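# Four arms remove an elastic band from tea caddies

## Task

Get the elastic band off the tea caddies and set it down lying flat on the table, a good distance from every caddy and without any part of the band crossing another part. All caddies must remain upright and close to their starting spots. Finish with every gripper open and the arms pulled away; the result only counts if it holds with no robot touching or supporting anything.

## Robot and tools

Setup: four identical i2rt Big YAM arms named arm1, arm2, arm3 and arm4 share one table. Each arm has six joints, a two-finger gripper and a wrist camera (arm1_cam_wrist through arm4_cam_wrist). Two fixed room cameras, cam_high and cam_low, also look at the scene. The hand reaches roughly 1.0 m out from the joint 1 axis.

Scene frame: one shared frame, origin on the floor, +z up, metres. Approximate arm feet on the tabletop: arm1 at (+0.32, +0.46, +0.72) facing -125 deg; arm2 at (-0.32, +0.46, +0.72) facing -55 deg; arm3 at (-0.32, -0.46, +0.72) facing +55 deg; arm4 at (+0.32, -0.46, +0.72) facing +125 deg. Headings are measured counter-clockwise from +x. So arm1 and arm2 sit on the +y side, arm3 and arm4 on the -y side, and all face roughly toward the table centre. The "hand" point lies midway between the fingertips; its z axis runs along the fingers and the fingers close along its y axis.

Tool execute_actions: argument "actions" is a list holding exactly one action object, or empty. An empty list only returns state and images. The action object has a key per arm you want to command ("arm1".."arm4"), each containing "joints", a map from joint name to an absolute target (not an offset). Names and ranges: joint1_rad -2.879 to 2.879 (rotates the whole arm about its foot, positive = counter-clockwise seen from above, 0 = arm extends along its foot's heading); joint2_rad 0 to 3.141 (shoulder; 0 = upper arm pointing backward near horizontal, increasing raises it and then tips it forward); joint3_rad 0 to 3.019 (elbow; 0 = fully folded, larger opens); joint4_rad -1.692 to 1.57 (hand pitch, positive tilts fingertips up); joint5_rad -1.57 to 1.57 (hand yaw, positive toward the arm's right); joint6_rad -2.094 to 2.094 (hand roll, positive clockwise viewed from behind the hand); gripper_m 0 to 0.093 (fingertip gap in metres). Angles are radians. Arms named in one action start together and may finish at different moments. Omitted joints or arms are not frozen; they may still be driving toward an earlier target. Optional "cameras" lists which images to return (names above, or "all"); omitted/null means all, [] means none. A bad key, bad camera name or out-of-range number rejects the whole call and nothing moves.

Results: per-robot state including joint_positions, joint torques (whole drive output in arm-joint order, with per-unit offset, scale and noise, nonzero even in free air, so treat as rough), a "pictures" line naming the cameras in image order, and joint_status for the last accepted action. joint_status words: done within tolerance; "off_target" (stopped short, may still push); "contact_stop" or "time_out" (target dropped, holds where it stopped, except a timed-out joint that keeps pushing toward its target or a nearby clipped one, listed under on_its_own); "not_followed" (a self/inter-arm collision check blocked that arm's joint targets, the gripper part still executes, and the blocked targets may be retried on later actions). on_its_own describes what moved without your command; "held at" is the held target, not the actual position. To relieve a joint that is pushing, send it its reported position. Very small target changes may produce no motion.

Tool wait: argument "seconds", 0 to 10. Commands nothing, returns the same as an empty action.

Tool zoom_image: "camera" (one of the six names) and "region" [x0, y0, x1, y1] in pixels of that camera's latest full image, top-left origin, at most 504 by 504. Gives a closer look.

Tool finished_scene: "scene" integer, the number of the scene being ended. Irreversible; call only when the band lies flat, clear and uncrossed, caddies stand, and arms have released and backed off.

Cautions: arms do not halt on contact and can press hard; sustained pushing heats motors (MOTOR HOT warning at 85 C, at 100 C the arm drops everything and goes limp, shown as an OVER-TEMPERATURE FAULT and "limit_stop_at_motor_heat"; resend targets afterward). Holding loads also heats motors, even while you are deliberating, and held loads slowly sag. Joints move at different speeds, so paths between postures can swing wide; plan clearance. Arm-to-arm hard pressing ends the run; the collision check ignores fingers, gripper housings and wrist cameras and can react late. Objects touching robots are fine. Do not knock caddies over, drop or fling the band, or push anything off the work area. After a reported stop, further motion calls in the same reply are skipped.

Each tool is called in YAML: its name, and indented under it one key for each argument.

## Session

execute_actions:
  actions: []

Scene clock: 0.00 s.
Joint torques (N m, as the arm reports them, + toward a larger angle): no reading
arm1.joint_positions: joint1_rad=-0.012 joint2_rad=+0.437 joint3_rad=+1.452 joint4_rad=-1.528 joint5_rad=-0.011 joint6_rad=+0.017 gripper_m=+0.094
arm1.joint_status: not commanded
arm1.hand: x=+0.2514 y=+0.3692 z=+1.3394 quat_wxyz=(-0.239, -0.770, -0.380, +0.453) (m; scene frame)
arm2.joint_positions: joint1_rad=+0.012 joint2_rad=+0.421 joint3_rad=+1.451 joint4_rad=-1.537 joint5_rad=-0.008 joint6_rad=+0.015 gripper_m=+0.094
arm2.joint_status: not commanded
arm2.hand: x=-0.2526 y=+0.3570 z=+1.3809 quat_wxyz=(-0.447, -0.412, -0.761, +0.227) (m; scene frame)
arm3.joint_positions: joint1_rad=-0.013 joint2_rad=+0.424 joint3_rad=+1.449 joint4_rad=-1.541 joint5_rad=-0.002 joint6_rad=+0.008 gripper_m=+0.095
arm3.joint_status: not commanded
arm3.hand: x=-0.2501 y=-0.3719 z=+1.3011 quat_wxyz=(-0.448, +0.389, -0.769, -0.238) (m; scene frame)
arm4.joint_positions: joint1_rad=-0.009 joint2_rad=+0.425 joint3_rad=+1.481 joint4_rad=-1.537 joint5_rad=+0.000 joint6_rad=-0.010 gripper_m=+0.095
arm4.joint_status: not commanded
arm4.hand: x=+0.2575 y=-0.3677 z=+1.3792 quat_wxyz=(-0.244, +0.758, -0.395, -0.457) (m; scene frame)
pictures: arm1_cam_wrist, arm2_cam_wrist, arm3_cam_wrist, arm4_cam_wrist, cam_high, cam_low
Images, in order (width x height): arm1_cam_wrist 672x504, arm2_cam_wrist 672x504, arm3_cam_wrist 672x504, arm4_cam_wrist 672x504, cam_high 672x504, cam_low 672x504.

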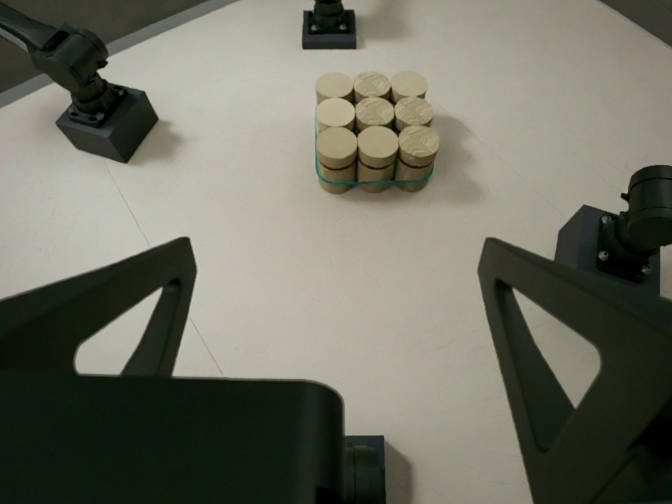

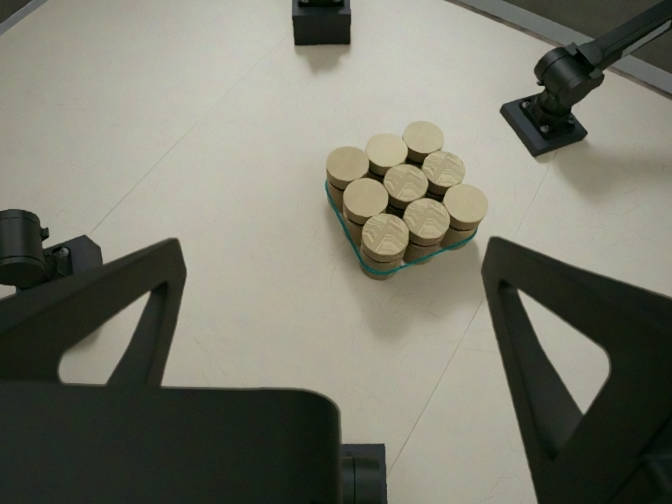

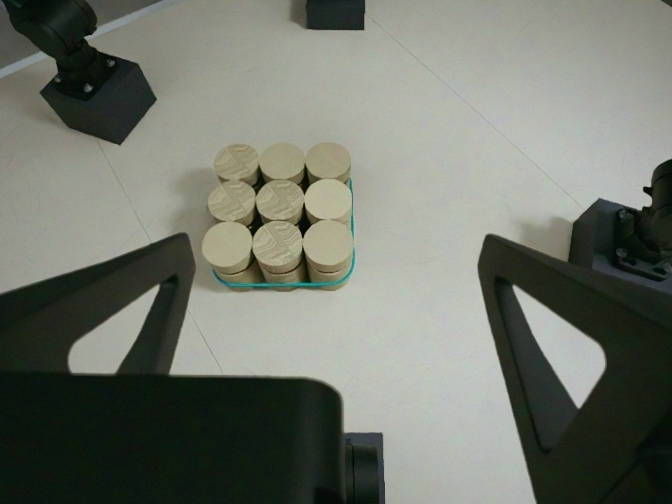

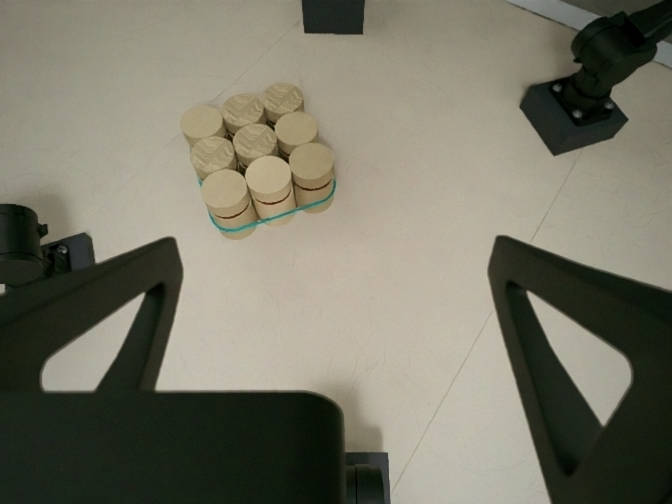

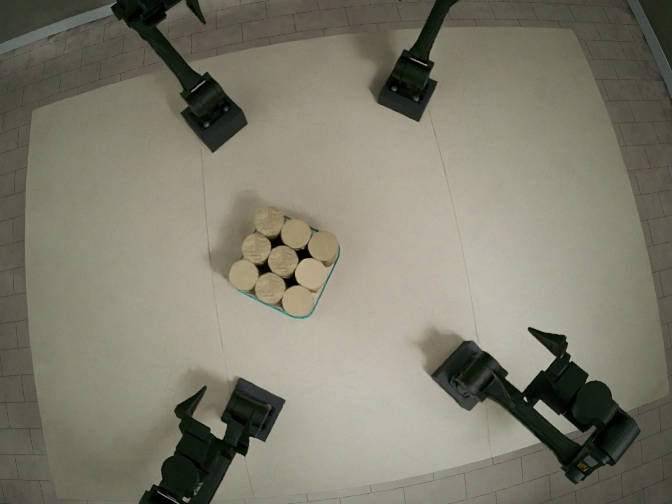

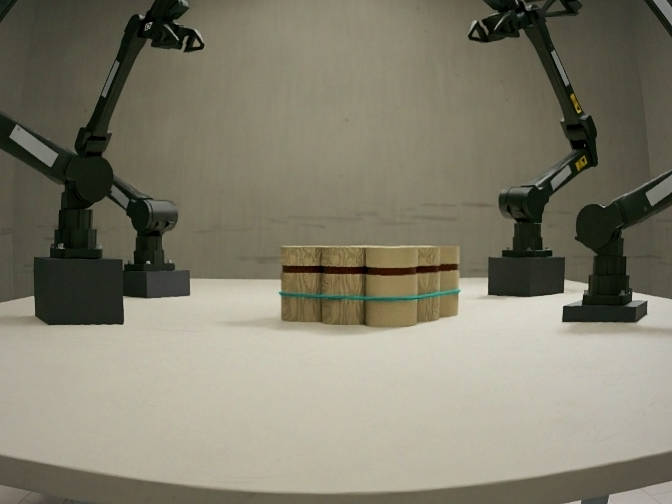

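execute_actions:
  actions: []

Scene clock: 4.53 s.
Joint torques (N m, as the arm reports them, + toward a larger angle): arm1=[-1.12  6.86  7.39  2.09  0.02 -0.01] | arm2=[ 1.11  5.73  7.4   2.38  0.04 -0.12] | arm3=[0.92 5.9  7.12 2.56 0.05 0.07] | arm4=[-0.98  6.53  6.19  2.18  0.15  0.06]
arm1.joint_positions: joint1_rad=-0.012 joint2_rad=+0.437 joint3_rad=+1.452 joint4_rad=-1.528 joint5_rad=-0.011 joint6_rad=+0.017 gripper_m=+0.094
arm1.joint_status: not commanded
arm1.hand: x=+0.2514 y=+0.3692 z=+1.3394 quat_wxyz=(-0.239, -0.770, -0.380, +0.453) (m; scene frame)
arm2.joint_positions: joint1_rad=+0.012 joint2_rad=+0.421 joint3_rad=+1.451 joint4_rad=-1.537 joint5_rad=-0.008 joint6_rad=+0.015 gripper_m=+0.094
arm2.joint_status: not commanded
arm2.hand: x=-0.2526 y=+0.3570 z=+1.3809 quat_wxyz=(-0.447, -0.412, -0.761, +0.227) (m; scene frame)
arm3.joint_positions: joint1_rad=-0.013 joint2_rad=+0.424 joint3_rad=+1.449 joint4_rad=-1.541 joint5_rad=-0.002 joint6_rad=+0.008 gripper_m=+0.095
arm3.joint_status: not commanded
arm3.hand: x=-0.2501 y=-0.3719 z=+1.3011 quat_wxyz=(-0.448, +0.389, -0.769, -0.238) (m; scene frame)
arm4.joint_positions: joint1_rad=-0.009 joint2_rad=+0.425 joint3_rad=+1.481 joint4_rad=-1.537 joint5_rad=+0.000 joint6_rad=-0.010 gripper_m=+0.095
arm4.joint_status: not commanded
arm4.hand: x=+0.2575 y=-0.3677 z=+1.3792 quat_wxyz=(-0.244, +0.758, -0.395, -0.457) (m; scene frame)
pictures: arm1_cam_wrist, arm2_cam_wrist, arm3_cam_wrist, arm4_cam_wrist, cam_high, cam_low
Images, in order (width x height): arm1_cam_wrist 672x504, arm2_cam_wrist 672x504, arm3_cam_wrist 672x504, arm4_cam_wrist 672x504, cam_high 672x504, cam_low 672x504.

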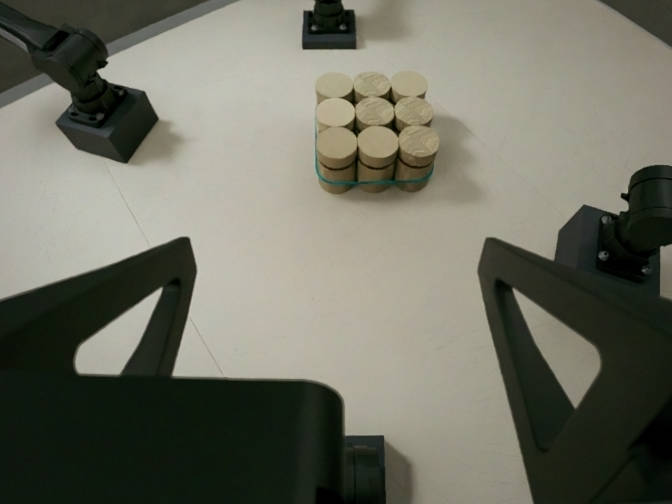

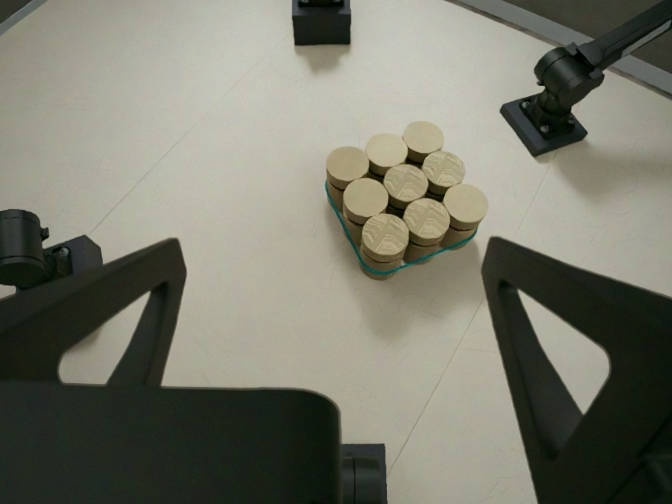

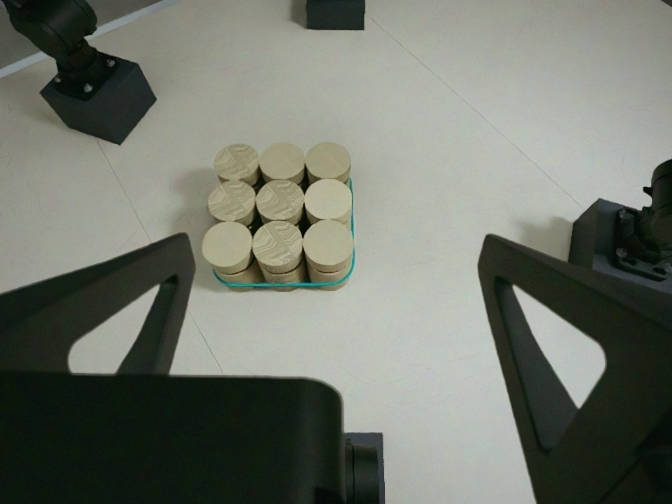

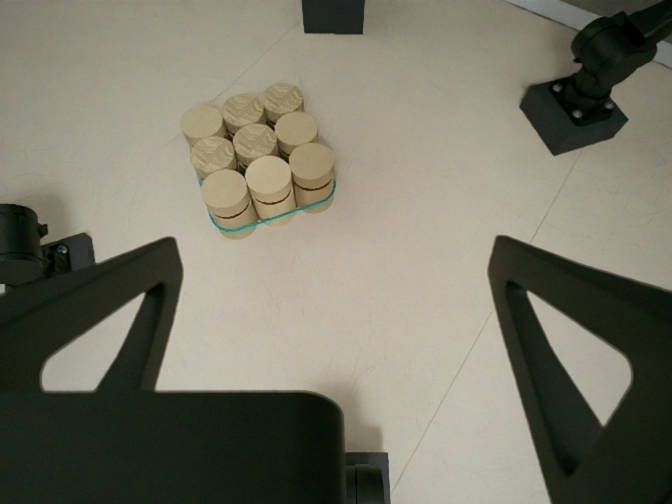

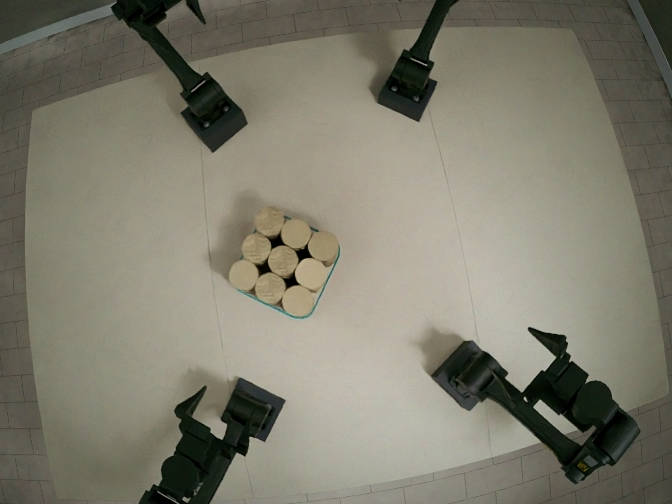

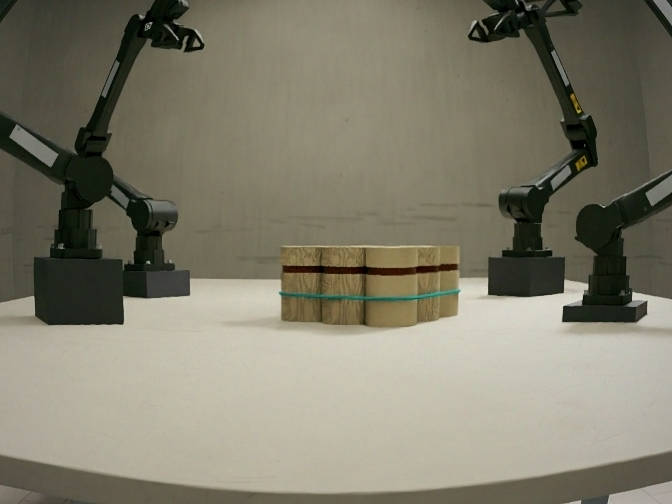

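zoom_image:
  camera: "cam_high"
  region: [200, 190, 380, 340]

zoom_image:
  camera: "cam_low"
  region: [260, 230, 480, 340]

Region (200, 190, 380, 340) of cam_high's 672x504 image, scaled by 2.800, with more detail than that image has.

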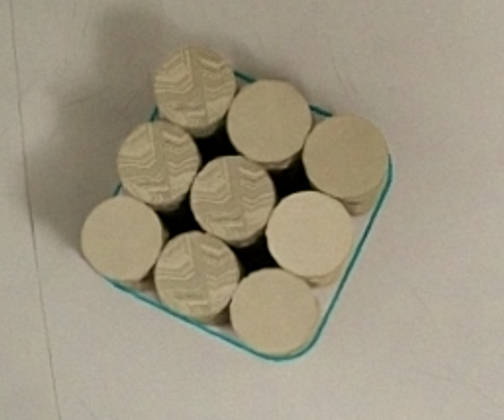

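Region (260, 230, 480, 340) of cam_low's 672x504 image, scaled by 2.291, with more detail than that image has.

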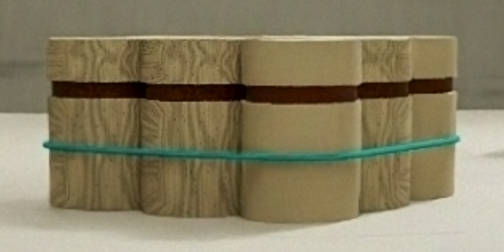

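execute_actions:
  actions:
    - {"arm1":{"joints":{"joint1_rad":-0.072,"joint2_rad":1.61,"joint3_rad":0.733,"joint4_rad":0.012,"joint5_rad":0.0,"joint6_rad":-1.64,"gripper_m":0.03}},"arm2":{"joints":{"joint1_rad":-0.513,"joint2_rad":1.408,"joint3_rad":0.412,"joint4_rad":0.0,"joint5_rad":-0.3,"joint6_rad":0.884,"gripper_m":0.03}},"arm3":{"joints":{"joint1_rad":0.543,"joint2_rad":0.93,"joint3_rad":0.34,"joint4_rad":-0.357,"joint5_rad":0.2,"joint6_rad":-1.17,"gripper_m":0.03}},"arm4":{"joints":{"joint1_rad":0.281,"joint2_rad":1.548,"joint3_rad":0.55,"joint4_rad":0.133,"joint5_rad":0.0,"joint6_rad":1.508,"gripper_m":0.03}}}

Scene clock: 54.03 s.
Joint torques (N m, as the arm reports them, + toward a larger angle): arm1=[ -1.41 -10.87   7.62   2.48   0.06  -0.11] | arm2=[ 1.31 -6.78  5.95  2.17 -0.24 -0.01] | arm3=[ 1.09 -3.04  8.33  2.68  0.19 -0.03] | arm4=[ -0.38 -10.     4.58   2.12   0.25   0.12]
arm1.joint_positions: joint1_rad=-0.067 joint2_rad=+1.592 joint3_rad=+0.729 joint4_rad=-0.015 joint5_rad=-0.002 joint6_rad=-1.622 gripper_m=+0.030
arm1.joint_status: all done
arm1.hand: x=-0.0023 y=+0.0742 z=+0.8178 quat_wxyz=(+0.124, -0.297, -0.889, +0.325) (m; scene frame)
arm2.joint_positions: joint1_rad=-0.516 joint2_rad=+1.397 joint3_rad=+0.407 joint4_rad=-0.013 joint5_rad=-0.296 joint6_rad=+0.872 gripper_m=+0.030
arm2.joint_status: all done
arm2.hand: x=-0.2479 y=+0.1027 z=+0.8172 quat_wxyz=(-0.301, -0.868, -0.391, -0.049) (m; scene frame)
arm3.joint_positions: joint1_rad=+0.541 joint2_rad=+0.937 joint3_rad=+0.328 joint4_rad=-0.380 joint5_rad=+0.198 joint6_rad=-1.155 gripper_m=+0.030
arm3.joint_status: all done
arm3.hand: x=-0.2656 y=-0.1647 z=+0.8053 quat_wxyz=(-0.303, +0.917, -0.256, +0.041) (m; scene frame)
arm4.joint_positions: joint1_rad=+0.275 joint2_rad=+1.536 joint3_rad=+0.554 joint4_rad=+0.118 joint5_rad=+0.000 joint6_rad=+1.498 gripper_m=+0.030
arm4.joint_status: all done
arm4.hand: x=-0.0263 y=-0.1750 z=+0.8183 quat_wxyz=(+0.137, +0.431, -0.833, -0.318) (m; scene frame)
pictures: arm1_cam_wrist, arm2_cam_wrist, arm3_cam_wrist, arm4_cam_wrist, cam_high, cam_low
Images, in order (width x height): arm1_cam_wrist 672x504, arm2_cam_wrist 672x504, arm3_cam_wrist 672x504, arm4_cam_wrist 672x504, cam_high 672x504, cam_low 672x504.

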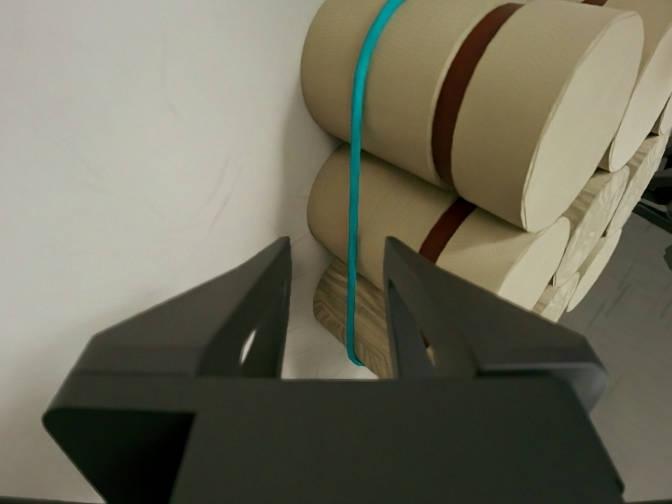

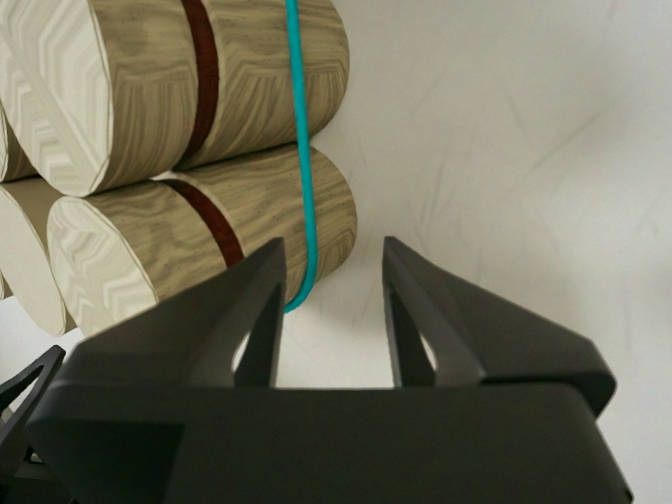

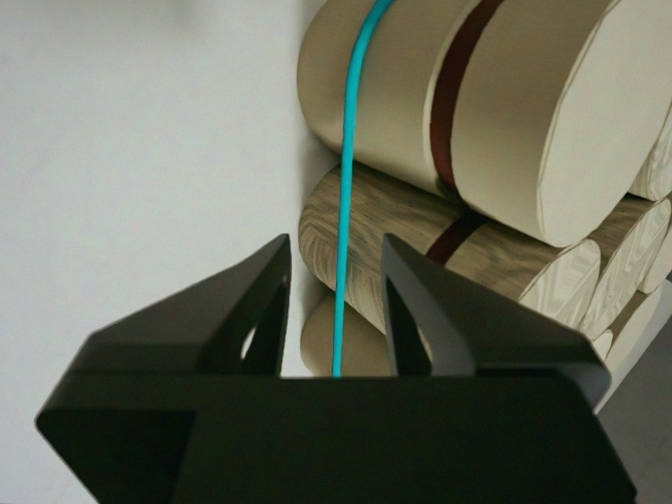

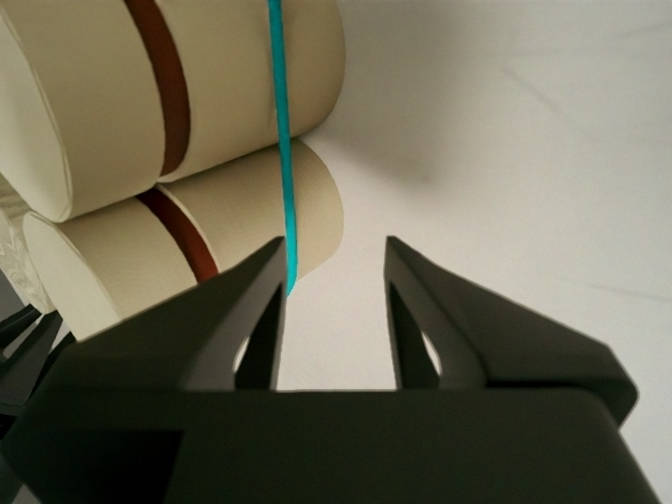

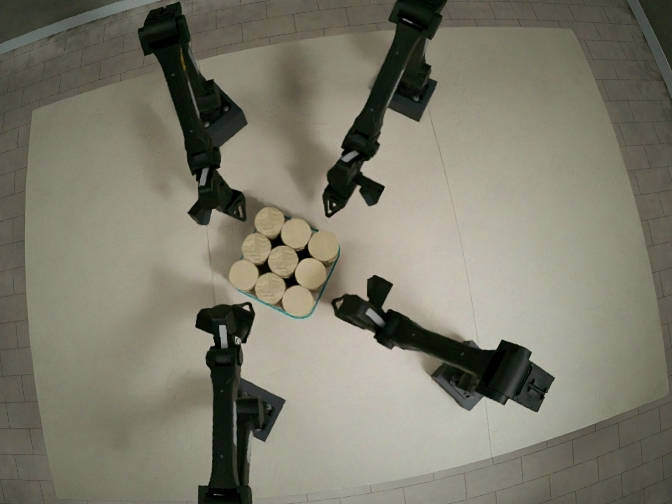

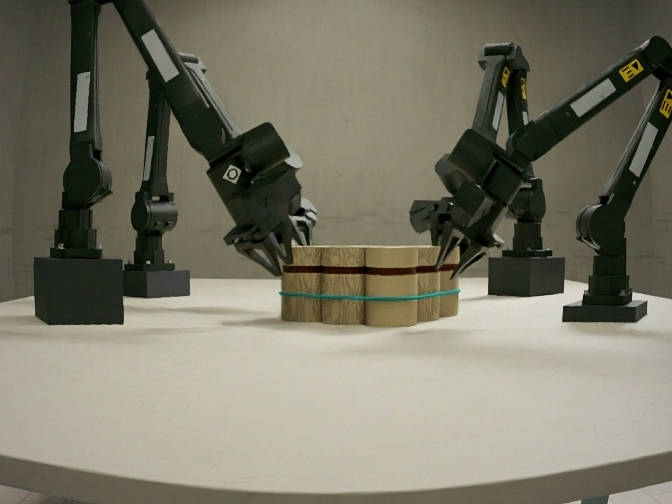

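zoom_image:
  camera: "cam_high"
  region: [180, 170, 400, 350]

Region (180, 170, 400, 350) of cam_high's 672x504 image, scaled by 2.291, with more detail than that image has; it fills the top 412 rows of this view, and the rest is white.

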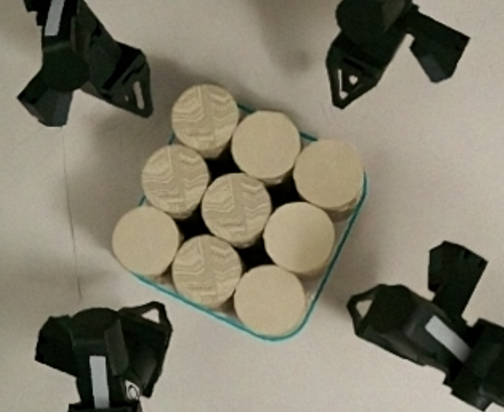

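zoom_image:
  camera: "cam_low"
  region: [220, 190, 520, 340]

Region (220, 190, 520, 340) of cam_low's 672x504 image, scaled by 1.680, with more detail than that image has.

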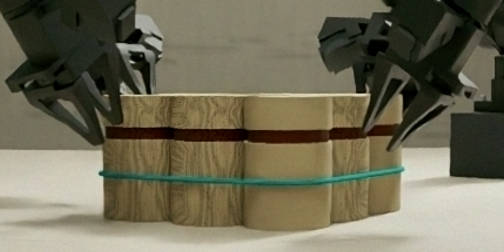

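execute_actions:
  actions:
    - {"arm1":{"joints":{"joint1_rad":-0.094,"joint2_rad":1.789,"joint3_rad":0.848,"joint4_rad":0.1,"gripper_m":0.025}},"arm2":{"joints":{"joint1_rad":-0.466,"joint2_rad":1.619,"joint3_rad":0.506,"joint4_rad":0.14,"gripper_m":0.025}},"arm3":{"joints":{"joint1_rad":0.519,"joint2_rad":1.112,"joint4_rad":-0.178,"gripper_m":0.025}},"arm4":{"joints":{"joint1_rad":0.29,"joint2_rad":1.703,"joint3_rad":0.69,"joint4_rad":0.179,"gripper_m":0.025}}}

Scene clock: 86.43 s.
Joint torques (N m, as the arm reports them, + toward a larger angle): arm1=[ -1.35 -13.42   8.88   2.27   0.04  -0.1 ] | arm2=[ 1.18 -9.04  5.62  2.03 -0.19 -0.05] | arm3=[ 0.64 -4.26  7.65  2.59  0.21 -0.04] | arm4=[  0.12 -12.43   6.46   2.04   0.24   0.09]
arm1.joint_positions: joint1_rad=-0.088 joint2_rad=+1.778 joint3_rad=+0.819 joint4_rad=+0.078 joint5_rad=-0.002 joint6_rad=-1.624 gripper_m=+0.025
arm1.joint_status: all done
arm1.hand: x=-0.0364 y=+0.0512 z=+0.7752 quat_wxyz=(+0.127, -0.306, -0.887, +0.322) (m; scene frame)
arm2.joint_positions: joint1_rad=-0.468 joint2_rad=+1.614 joint3_rad=+0.493 joint4_rad=+0.128 joint5_rad=-0.297 joint6_rad=+0.873 gripper_m=+0.025
arm2.joint_status: all done
arm2.hand: x=-0.2261 y=+0.0663 z=+0.7839 quat_wxyz=(-0.304, -0.857, -0.412, -0.056) (m; scene frame)
arm3.joint_positions: joint1_rad=+0.528 joint2_rad=+1.119 joint3_rad=+0.328 joint4_rad=-0.200 joint5_rad=+0.198 joint6_rad=-1.155 gripper_m=+0.025
arm3.joint_status: all done
arm3.hand: x=-0.2603 y=-0.1451 z=+0.7770 quat_wxyz=(-0.301, +0.916, -0.262, +0.043) (m; scene frame)
arm4.joint_positions: joint1_rad=+0.279 joint2_rad=+1.691 joint3_rad=+0.663 joint4_rad=+0.167 joint5_rad=+0.000 joint6_rad=+1.499 gripper_m=+0.025
arm4.joint_status: all done
arm4.hand: x=-0.0614 y=-0.1488 z=+0.7962 quat_wxyz=(+0.138, +0.433, -0.832, -0.318) (m; scene frame)
pictures: arm1_cam_wrist, arm2_cam_wrist, arm3_cam_wrist, arm4_cam_wrist, cam_high, cam_low
Images, in order (width x height): arm1_cam_wrist 672x504, arm2_cam_wrist 672x504, arm3_cam_wrist 672x504, arm4_cam_wrist 672x504, cam_high 672x504, cam_low 672x504.

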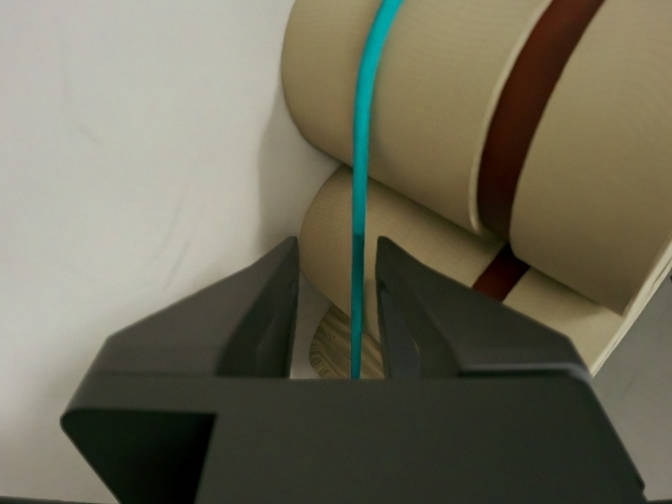

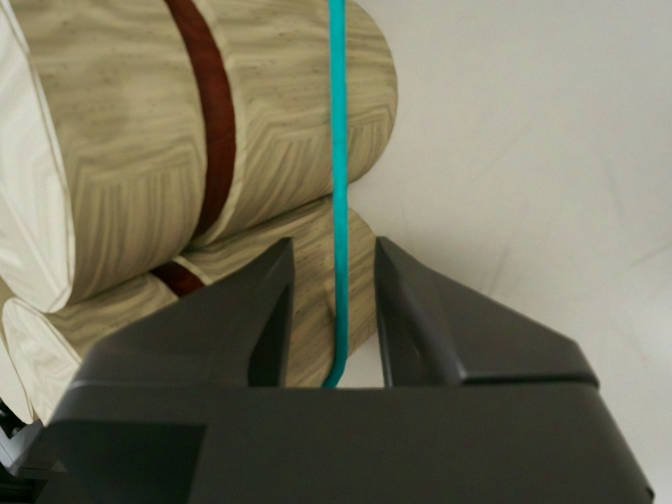

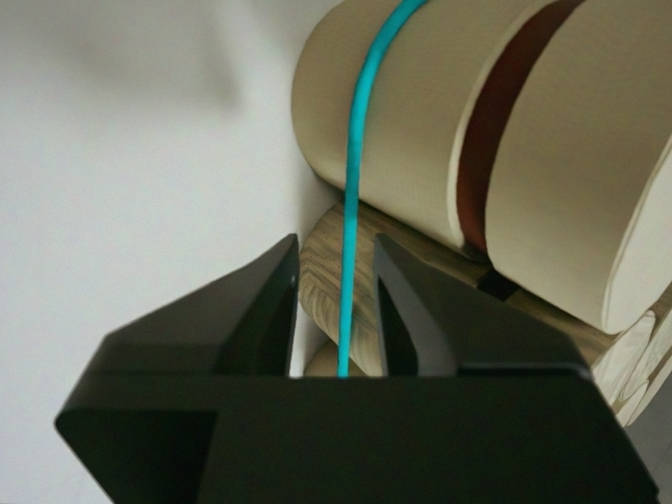

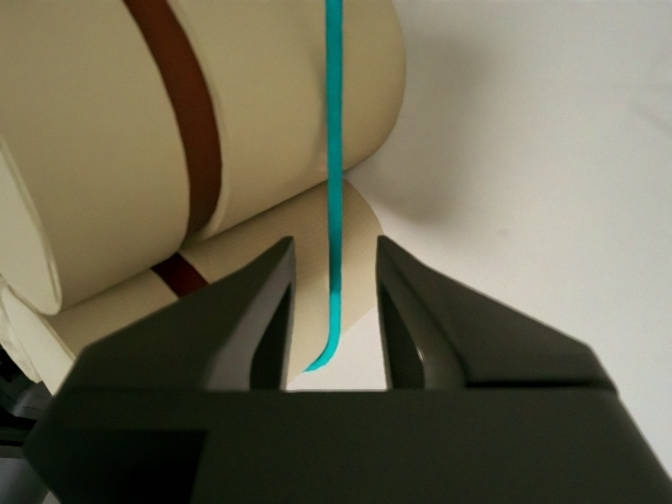

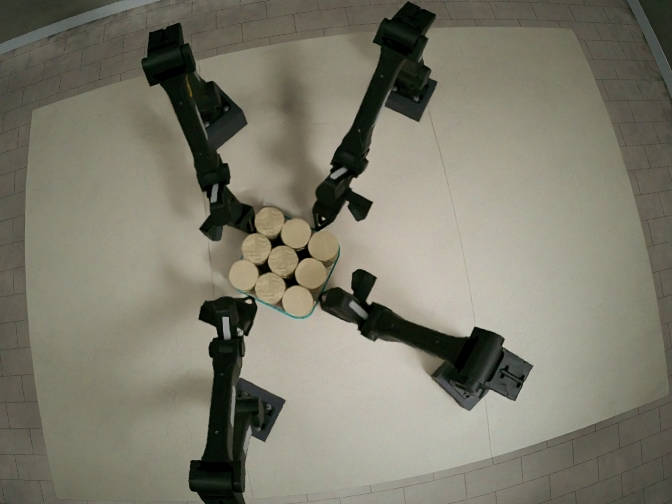

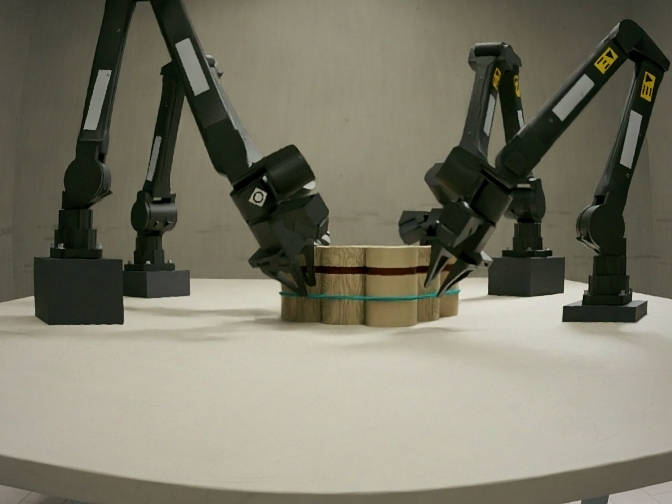

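zoom_image:
  camera: "cam_high"
  region: [200, 190, 380, 340]

zoom_image:
  camera: "cam_low"
  region: [240, 220, 500, 340]

Region (200, 190, 380, 340) of cam_high's 672x504 image, scaled by 2.800, with more detail than that image has.

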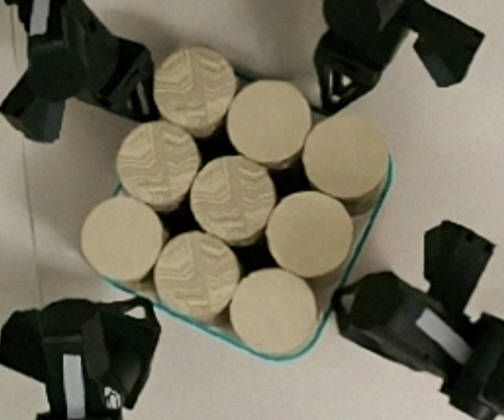

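Region (240, 220, 500, 340) of cam_low's 672x504 image, scaled by 1.938, with more detail than that image has; it fills the top 233 rows of this view, and the rest is white.

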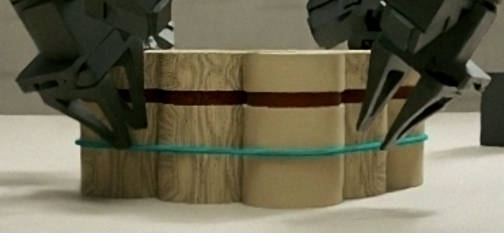

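execute_actions:
  actions:
    - {"arm1":{"joints":{"joint1_rad":-0.076,"joint2_rad":1.877,"joint3_rad":0.906,"joint4_rad":0.129}},"arm2":{"joints":{"joint1_rad":-0.452,"joint2_rad":1.71,"joint3_rad":0.514,"joint4_rad":0.223}},"arm3":{"joints":{"joint1_rad":0.486,"joint2_rad":1.233,"joint4_rad":-0.053}},"arm4":{"joints":{"joint1_rad":0.297,"joint2_rad":1.809,"joint3_rad":0.733,"joint4_rad":0.242}}}

Scene clock: 108.47 s.
Joint torques (N m, as the arm reports them, + toward a larger angle): arm1=[ -0.54 -13.5    9.35   2.5    0.05  -0.08] | arm2=[ 2.04 -9.76  5.41  2.01 -0.23 -0.03] | arm3=[ 0.36 -4.99  6.97  2.85  0.33 -0.04] | arm4=[ -0.05 -13.5    6.27   2.12   0.22   0.09]
arm1.joint_positions: joint1_rad=-0.082 joint2_rad=+1.855 joint3_rad=+0.869 joint4_rad=+0.103 joint5_rad=-0.002 joint6_rad=-1.624 gripper_m=+0.025
arm1.joint_status: all done
arm1.hand: x=-0.0456 y=+0.0350 z=+0.7571 quat_wxyz=(+0.126, -0.303, -0.888, +0.321) (m; scene frame)
arm2.joint_positions: joint1_rad=-0.460 joint2_rad=+1.701 joint3_rad=+0.493 joint4_rad=+0.209 joint5_rad=-0.297 joint6_rad=+0.873 gripper_m=+0.025
arm2.joint_status: all done
arm2.hand: x=-0.2228 y=+0.0670 z=+0.7609 quat_wxyz=(-0.301, -0.857, -0.415, -0.058) (m; scene frame)
arm3.joint_positions: joint1_rad=+0.494 joint2_rad=+1.236 joint3_rad=+0.328 joint4_rad=-0.080 joint5_rad=+0.195 joint6_rad=-1.156 gripper_m=+0.025
arm3.joint_status: all done
arm3.hand: x=-0.2488 y=-0.1359 z=+0.7575 quat_wxyz=(-0.302, +0.911, -0.277, +0.046) (m; scene frame)
arm4.joint_positions: joint1_rad=+0.288 joint2_rad=+1.795 joint3_rad=+0.702 joint4_rad=+0.228 joint5_rad=+0.000 joint6_rad=+1.499 gripper_m=+0.025
arm4.joint_status: all done
arm4.hand: x=-0.0759 y=-0.1426 z=+0.7697 quat_wxyz=(+0.138, +0.436, -0.831, -0.316) (m; scene frame)
pictures: arm1_cam_wrist, arm2_cam_wrist, arm3_cam_wrist, arm4_cam_wrist, cam_high, cam_low
Images, in order (width x height): arm1_cam_wrist 672x504, arm2_cam_wrist 672x504, arm3_cam_wrist 672x504, arm4_cam_wrist 672x504, cam_high 672x504, cam_low 672x504.

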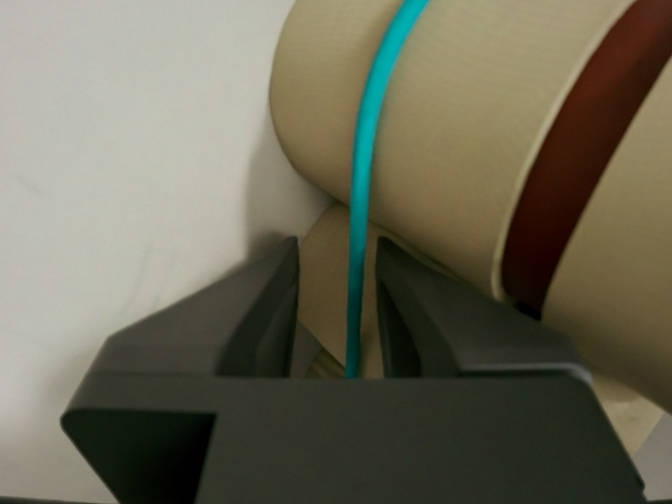

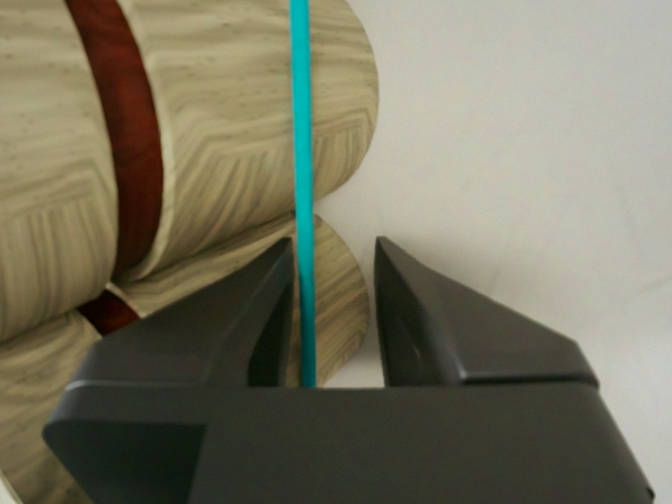

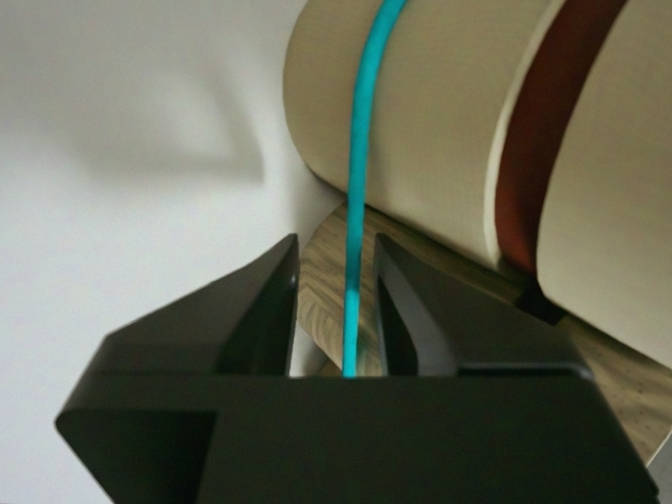

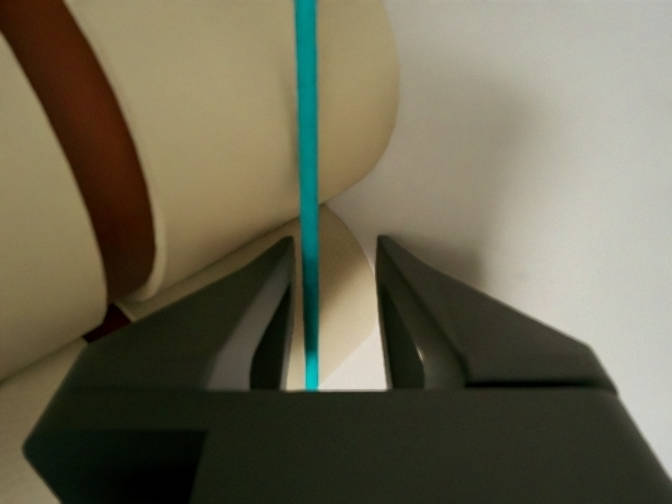

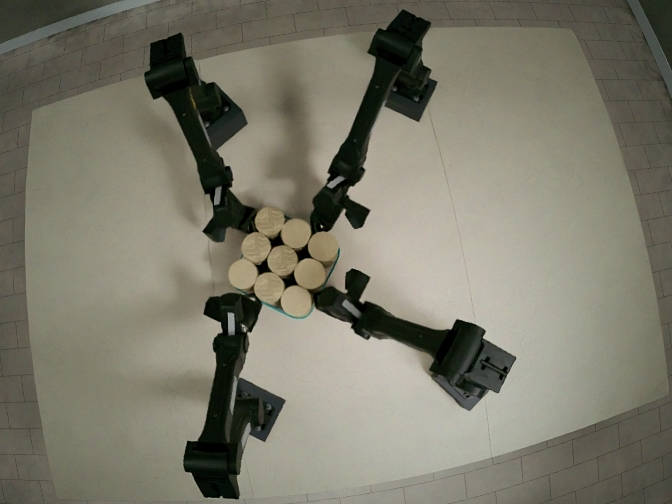

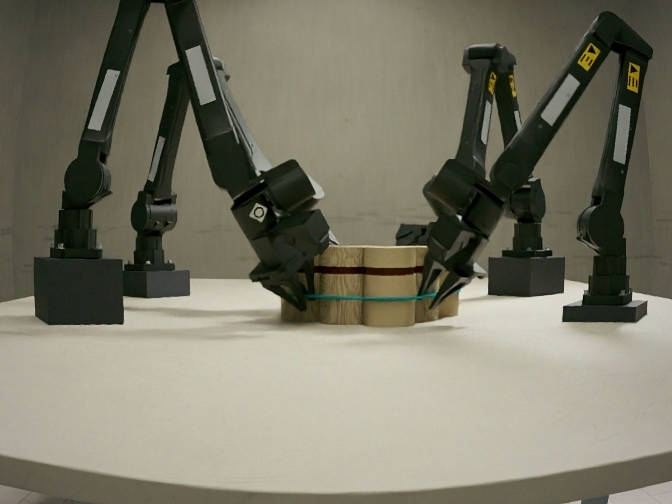

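zoom_image:
  camera: "cam_low"
  region: [260, 240, 480, 340]

zoom_image:
  camera: "cam_high"
  region: [200, 190, 380, 340]

Region (260, 240, 480, 340) of cam_low's 672x504 image, scaled by 2.291, with more detail than that image has; it fills the top 229 rows of this view, and the rest is white.

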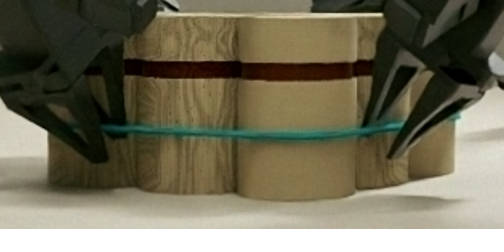

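Region (200, 190, 380, 340) of cam_high's 672x504 image, scaled by 2.800, with more detail than that image has.

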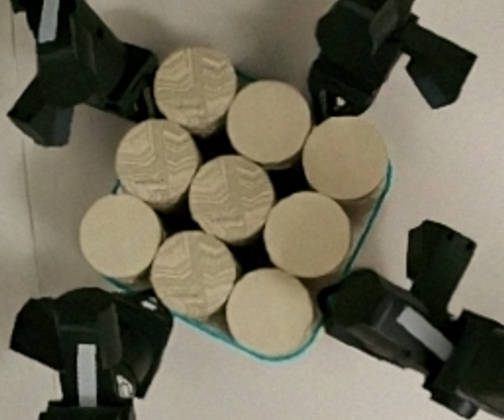

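execute_actions:
  actions:
    - {"arm1":{"joints":{"gripper_m":0.0}},"arm2":{"joints":{"gripper_m":0.0}},"arm3":{"joints":{"gripper_m":0.0}},"arm4":{"joints":{"gripper_m":0.0}}}

Scene clock: 111.90 s.
Joint torques (N m, as the arm reports them, + toward a larger angle): arm1=[ -0.48 -13.96   9.36   2.43   0.03  -0.08] | arm2=[ 1.94 -9.51  5.56  2.07 -0.16 -0.08] | arm3=[ 0.68 -4.85  6.94  2.68  0.29 -0.02] | arm4=[  0.01 -13.19   6.2    1.98   0.22   0.09]
arm1.joint_positions: joint1_rad=-0.082 joint2_rad=+1.855 joint3_rad=+0.869 joint4_rad=+0.103 joint5_rad=-0.002 joint6_rad=-1.624 gripper_m=+0.002
arm1.joint_status: all done
arm1.hand: x=-0.0456 y=+0.0350 z=+0.7571 quat_wxyz=(+0.126, -0.303, -0.888, +0.321) (m; scene frame)
arm2.joint_positions: joint1_rad=-0.459 joint2_rad=+1.701 joint3_rad=+0.493 joint4_rad=+0.212 joint5_rad=-0.298 joint6_rad=+0.873 gripper_m=+0.002
arm2.joint_status: all done
arm2.hand: x=-0.2223 y=+0.0667 z=+0.7612 quat_wxyz=(-0.302, -0.856, -0.416, -0.058) (m; scene frame)
arm3.joint_positions: joint1_rad=+0.494 joint2_rad=+1.236 joint3_rad=+0.328 joint4_rad=-0.075 joint5_rad=+0.196 joint6_rad=-1.156 gripper_m=+0.003
arm3.joint_status: all done
arm3.hand: x=-0.2486 y=-0.1350 z=+0.7581 quat_wxyz=(-0.304, +0.910, -0.277, +0.046) (m; scene frame)
arm4.joint_positions: joint1_rad=+0.288 joint2_rad=+1.795 joint3_rad=+0.702 joint4_rad=+0.230 joint5_rad=+0.000 joint6_rad=+1.499 gripper_m=+0.002
arm4.joint_status: all done
arm4.hand: x=-0.0762 y=-0.1423 z=+0.7700 quat_wxyz=(+0.139, +0.436, -0.831, -0.317) (m; scene frame)
pictures: arm1_cam_wrist, arm2_cam_wrist, arm3_cam_wrist, arm4_cam_wrist, cam_high, cam_low
Images, in order (width x height): arm1_cam_wrist 672x504, arm2_cam_wrist 672x504, arm3_cam_wrist 672x504, arm4_cam_wrist 672x504, cam_high 672x504, cam_low 672x504.

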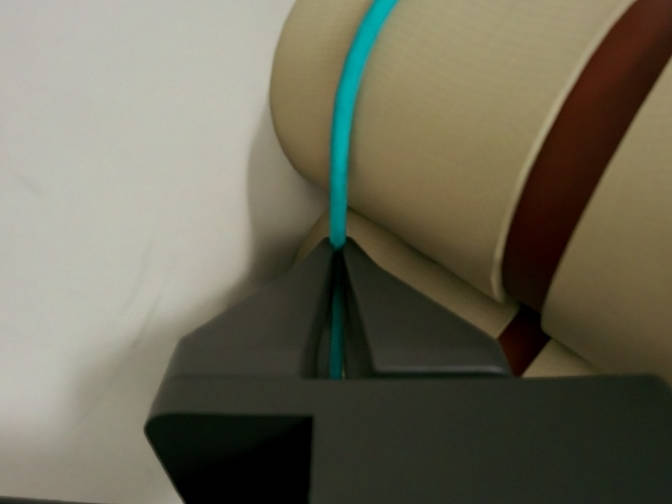

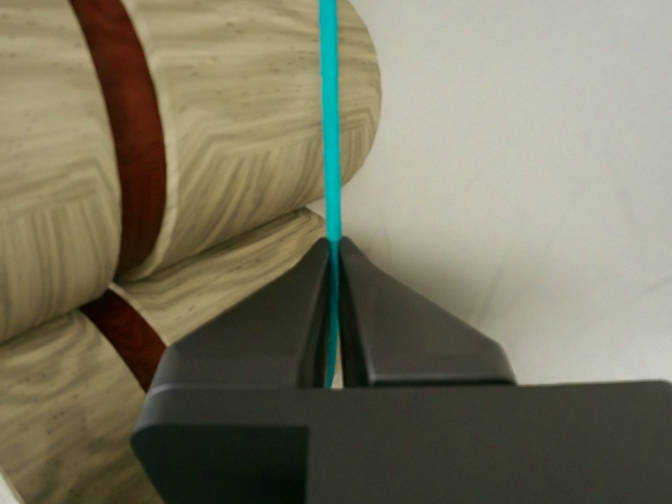

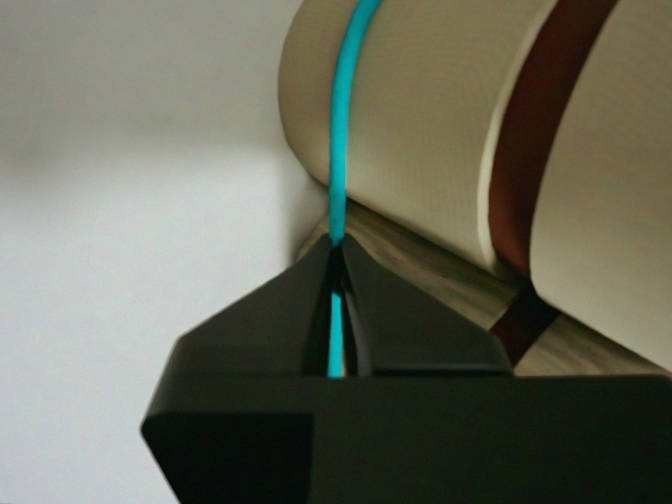

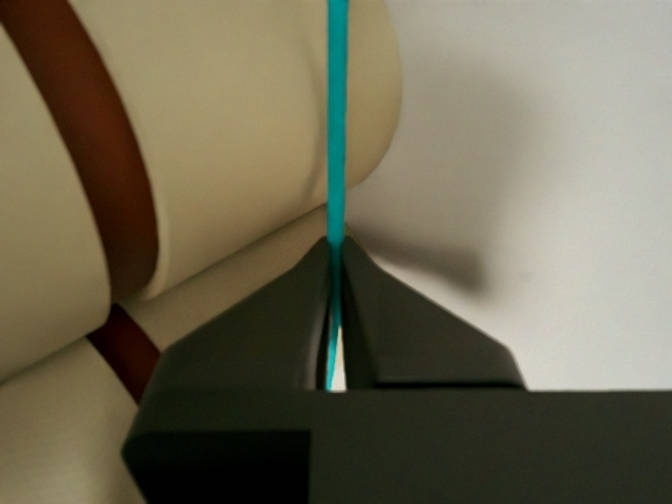

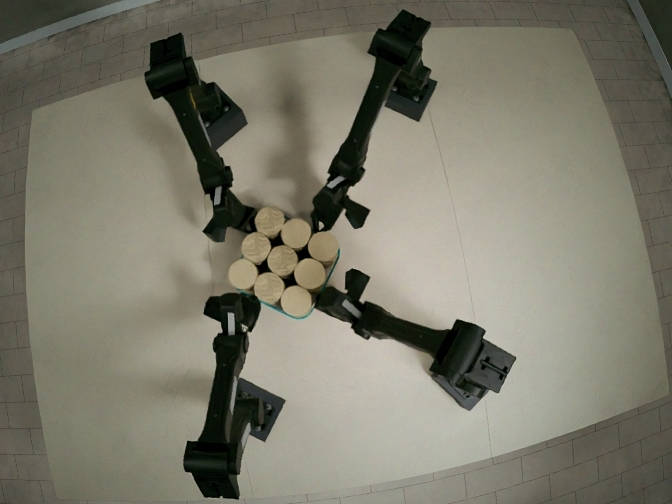

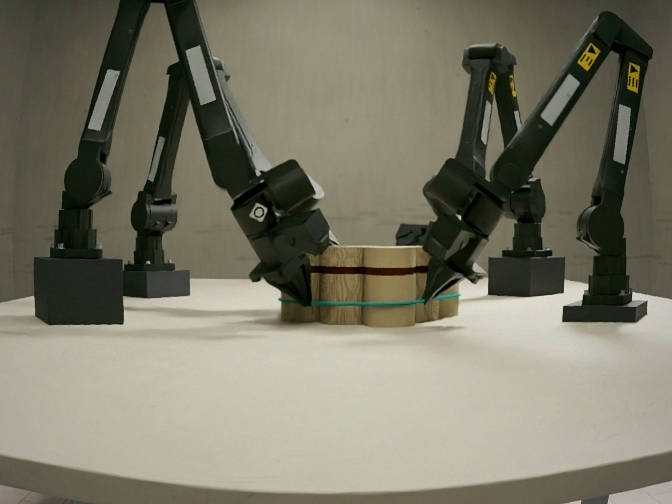

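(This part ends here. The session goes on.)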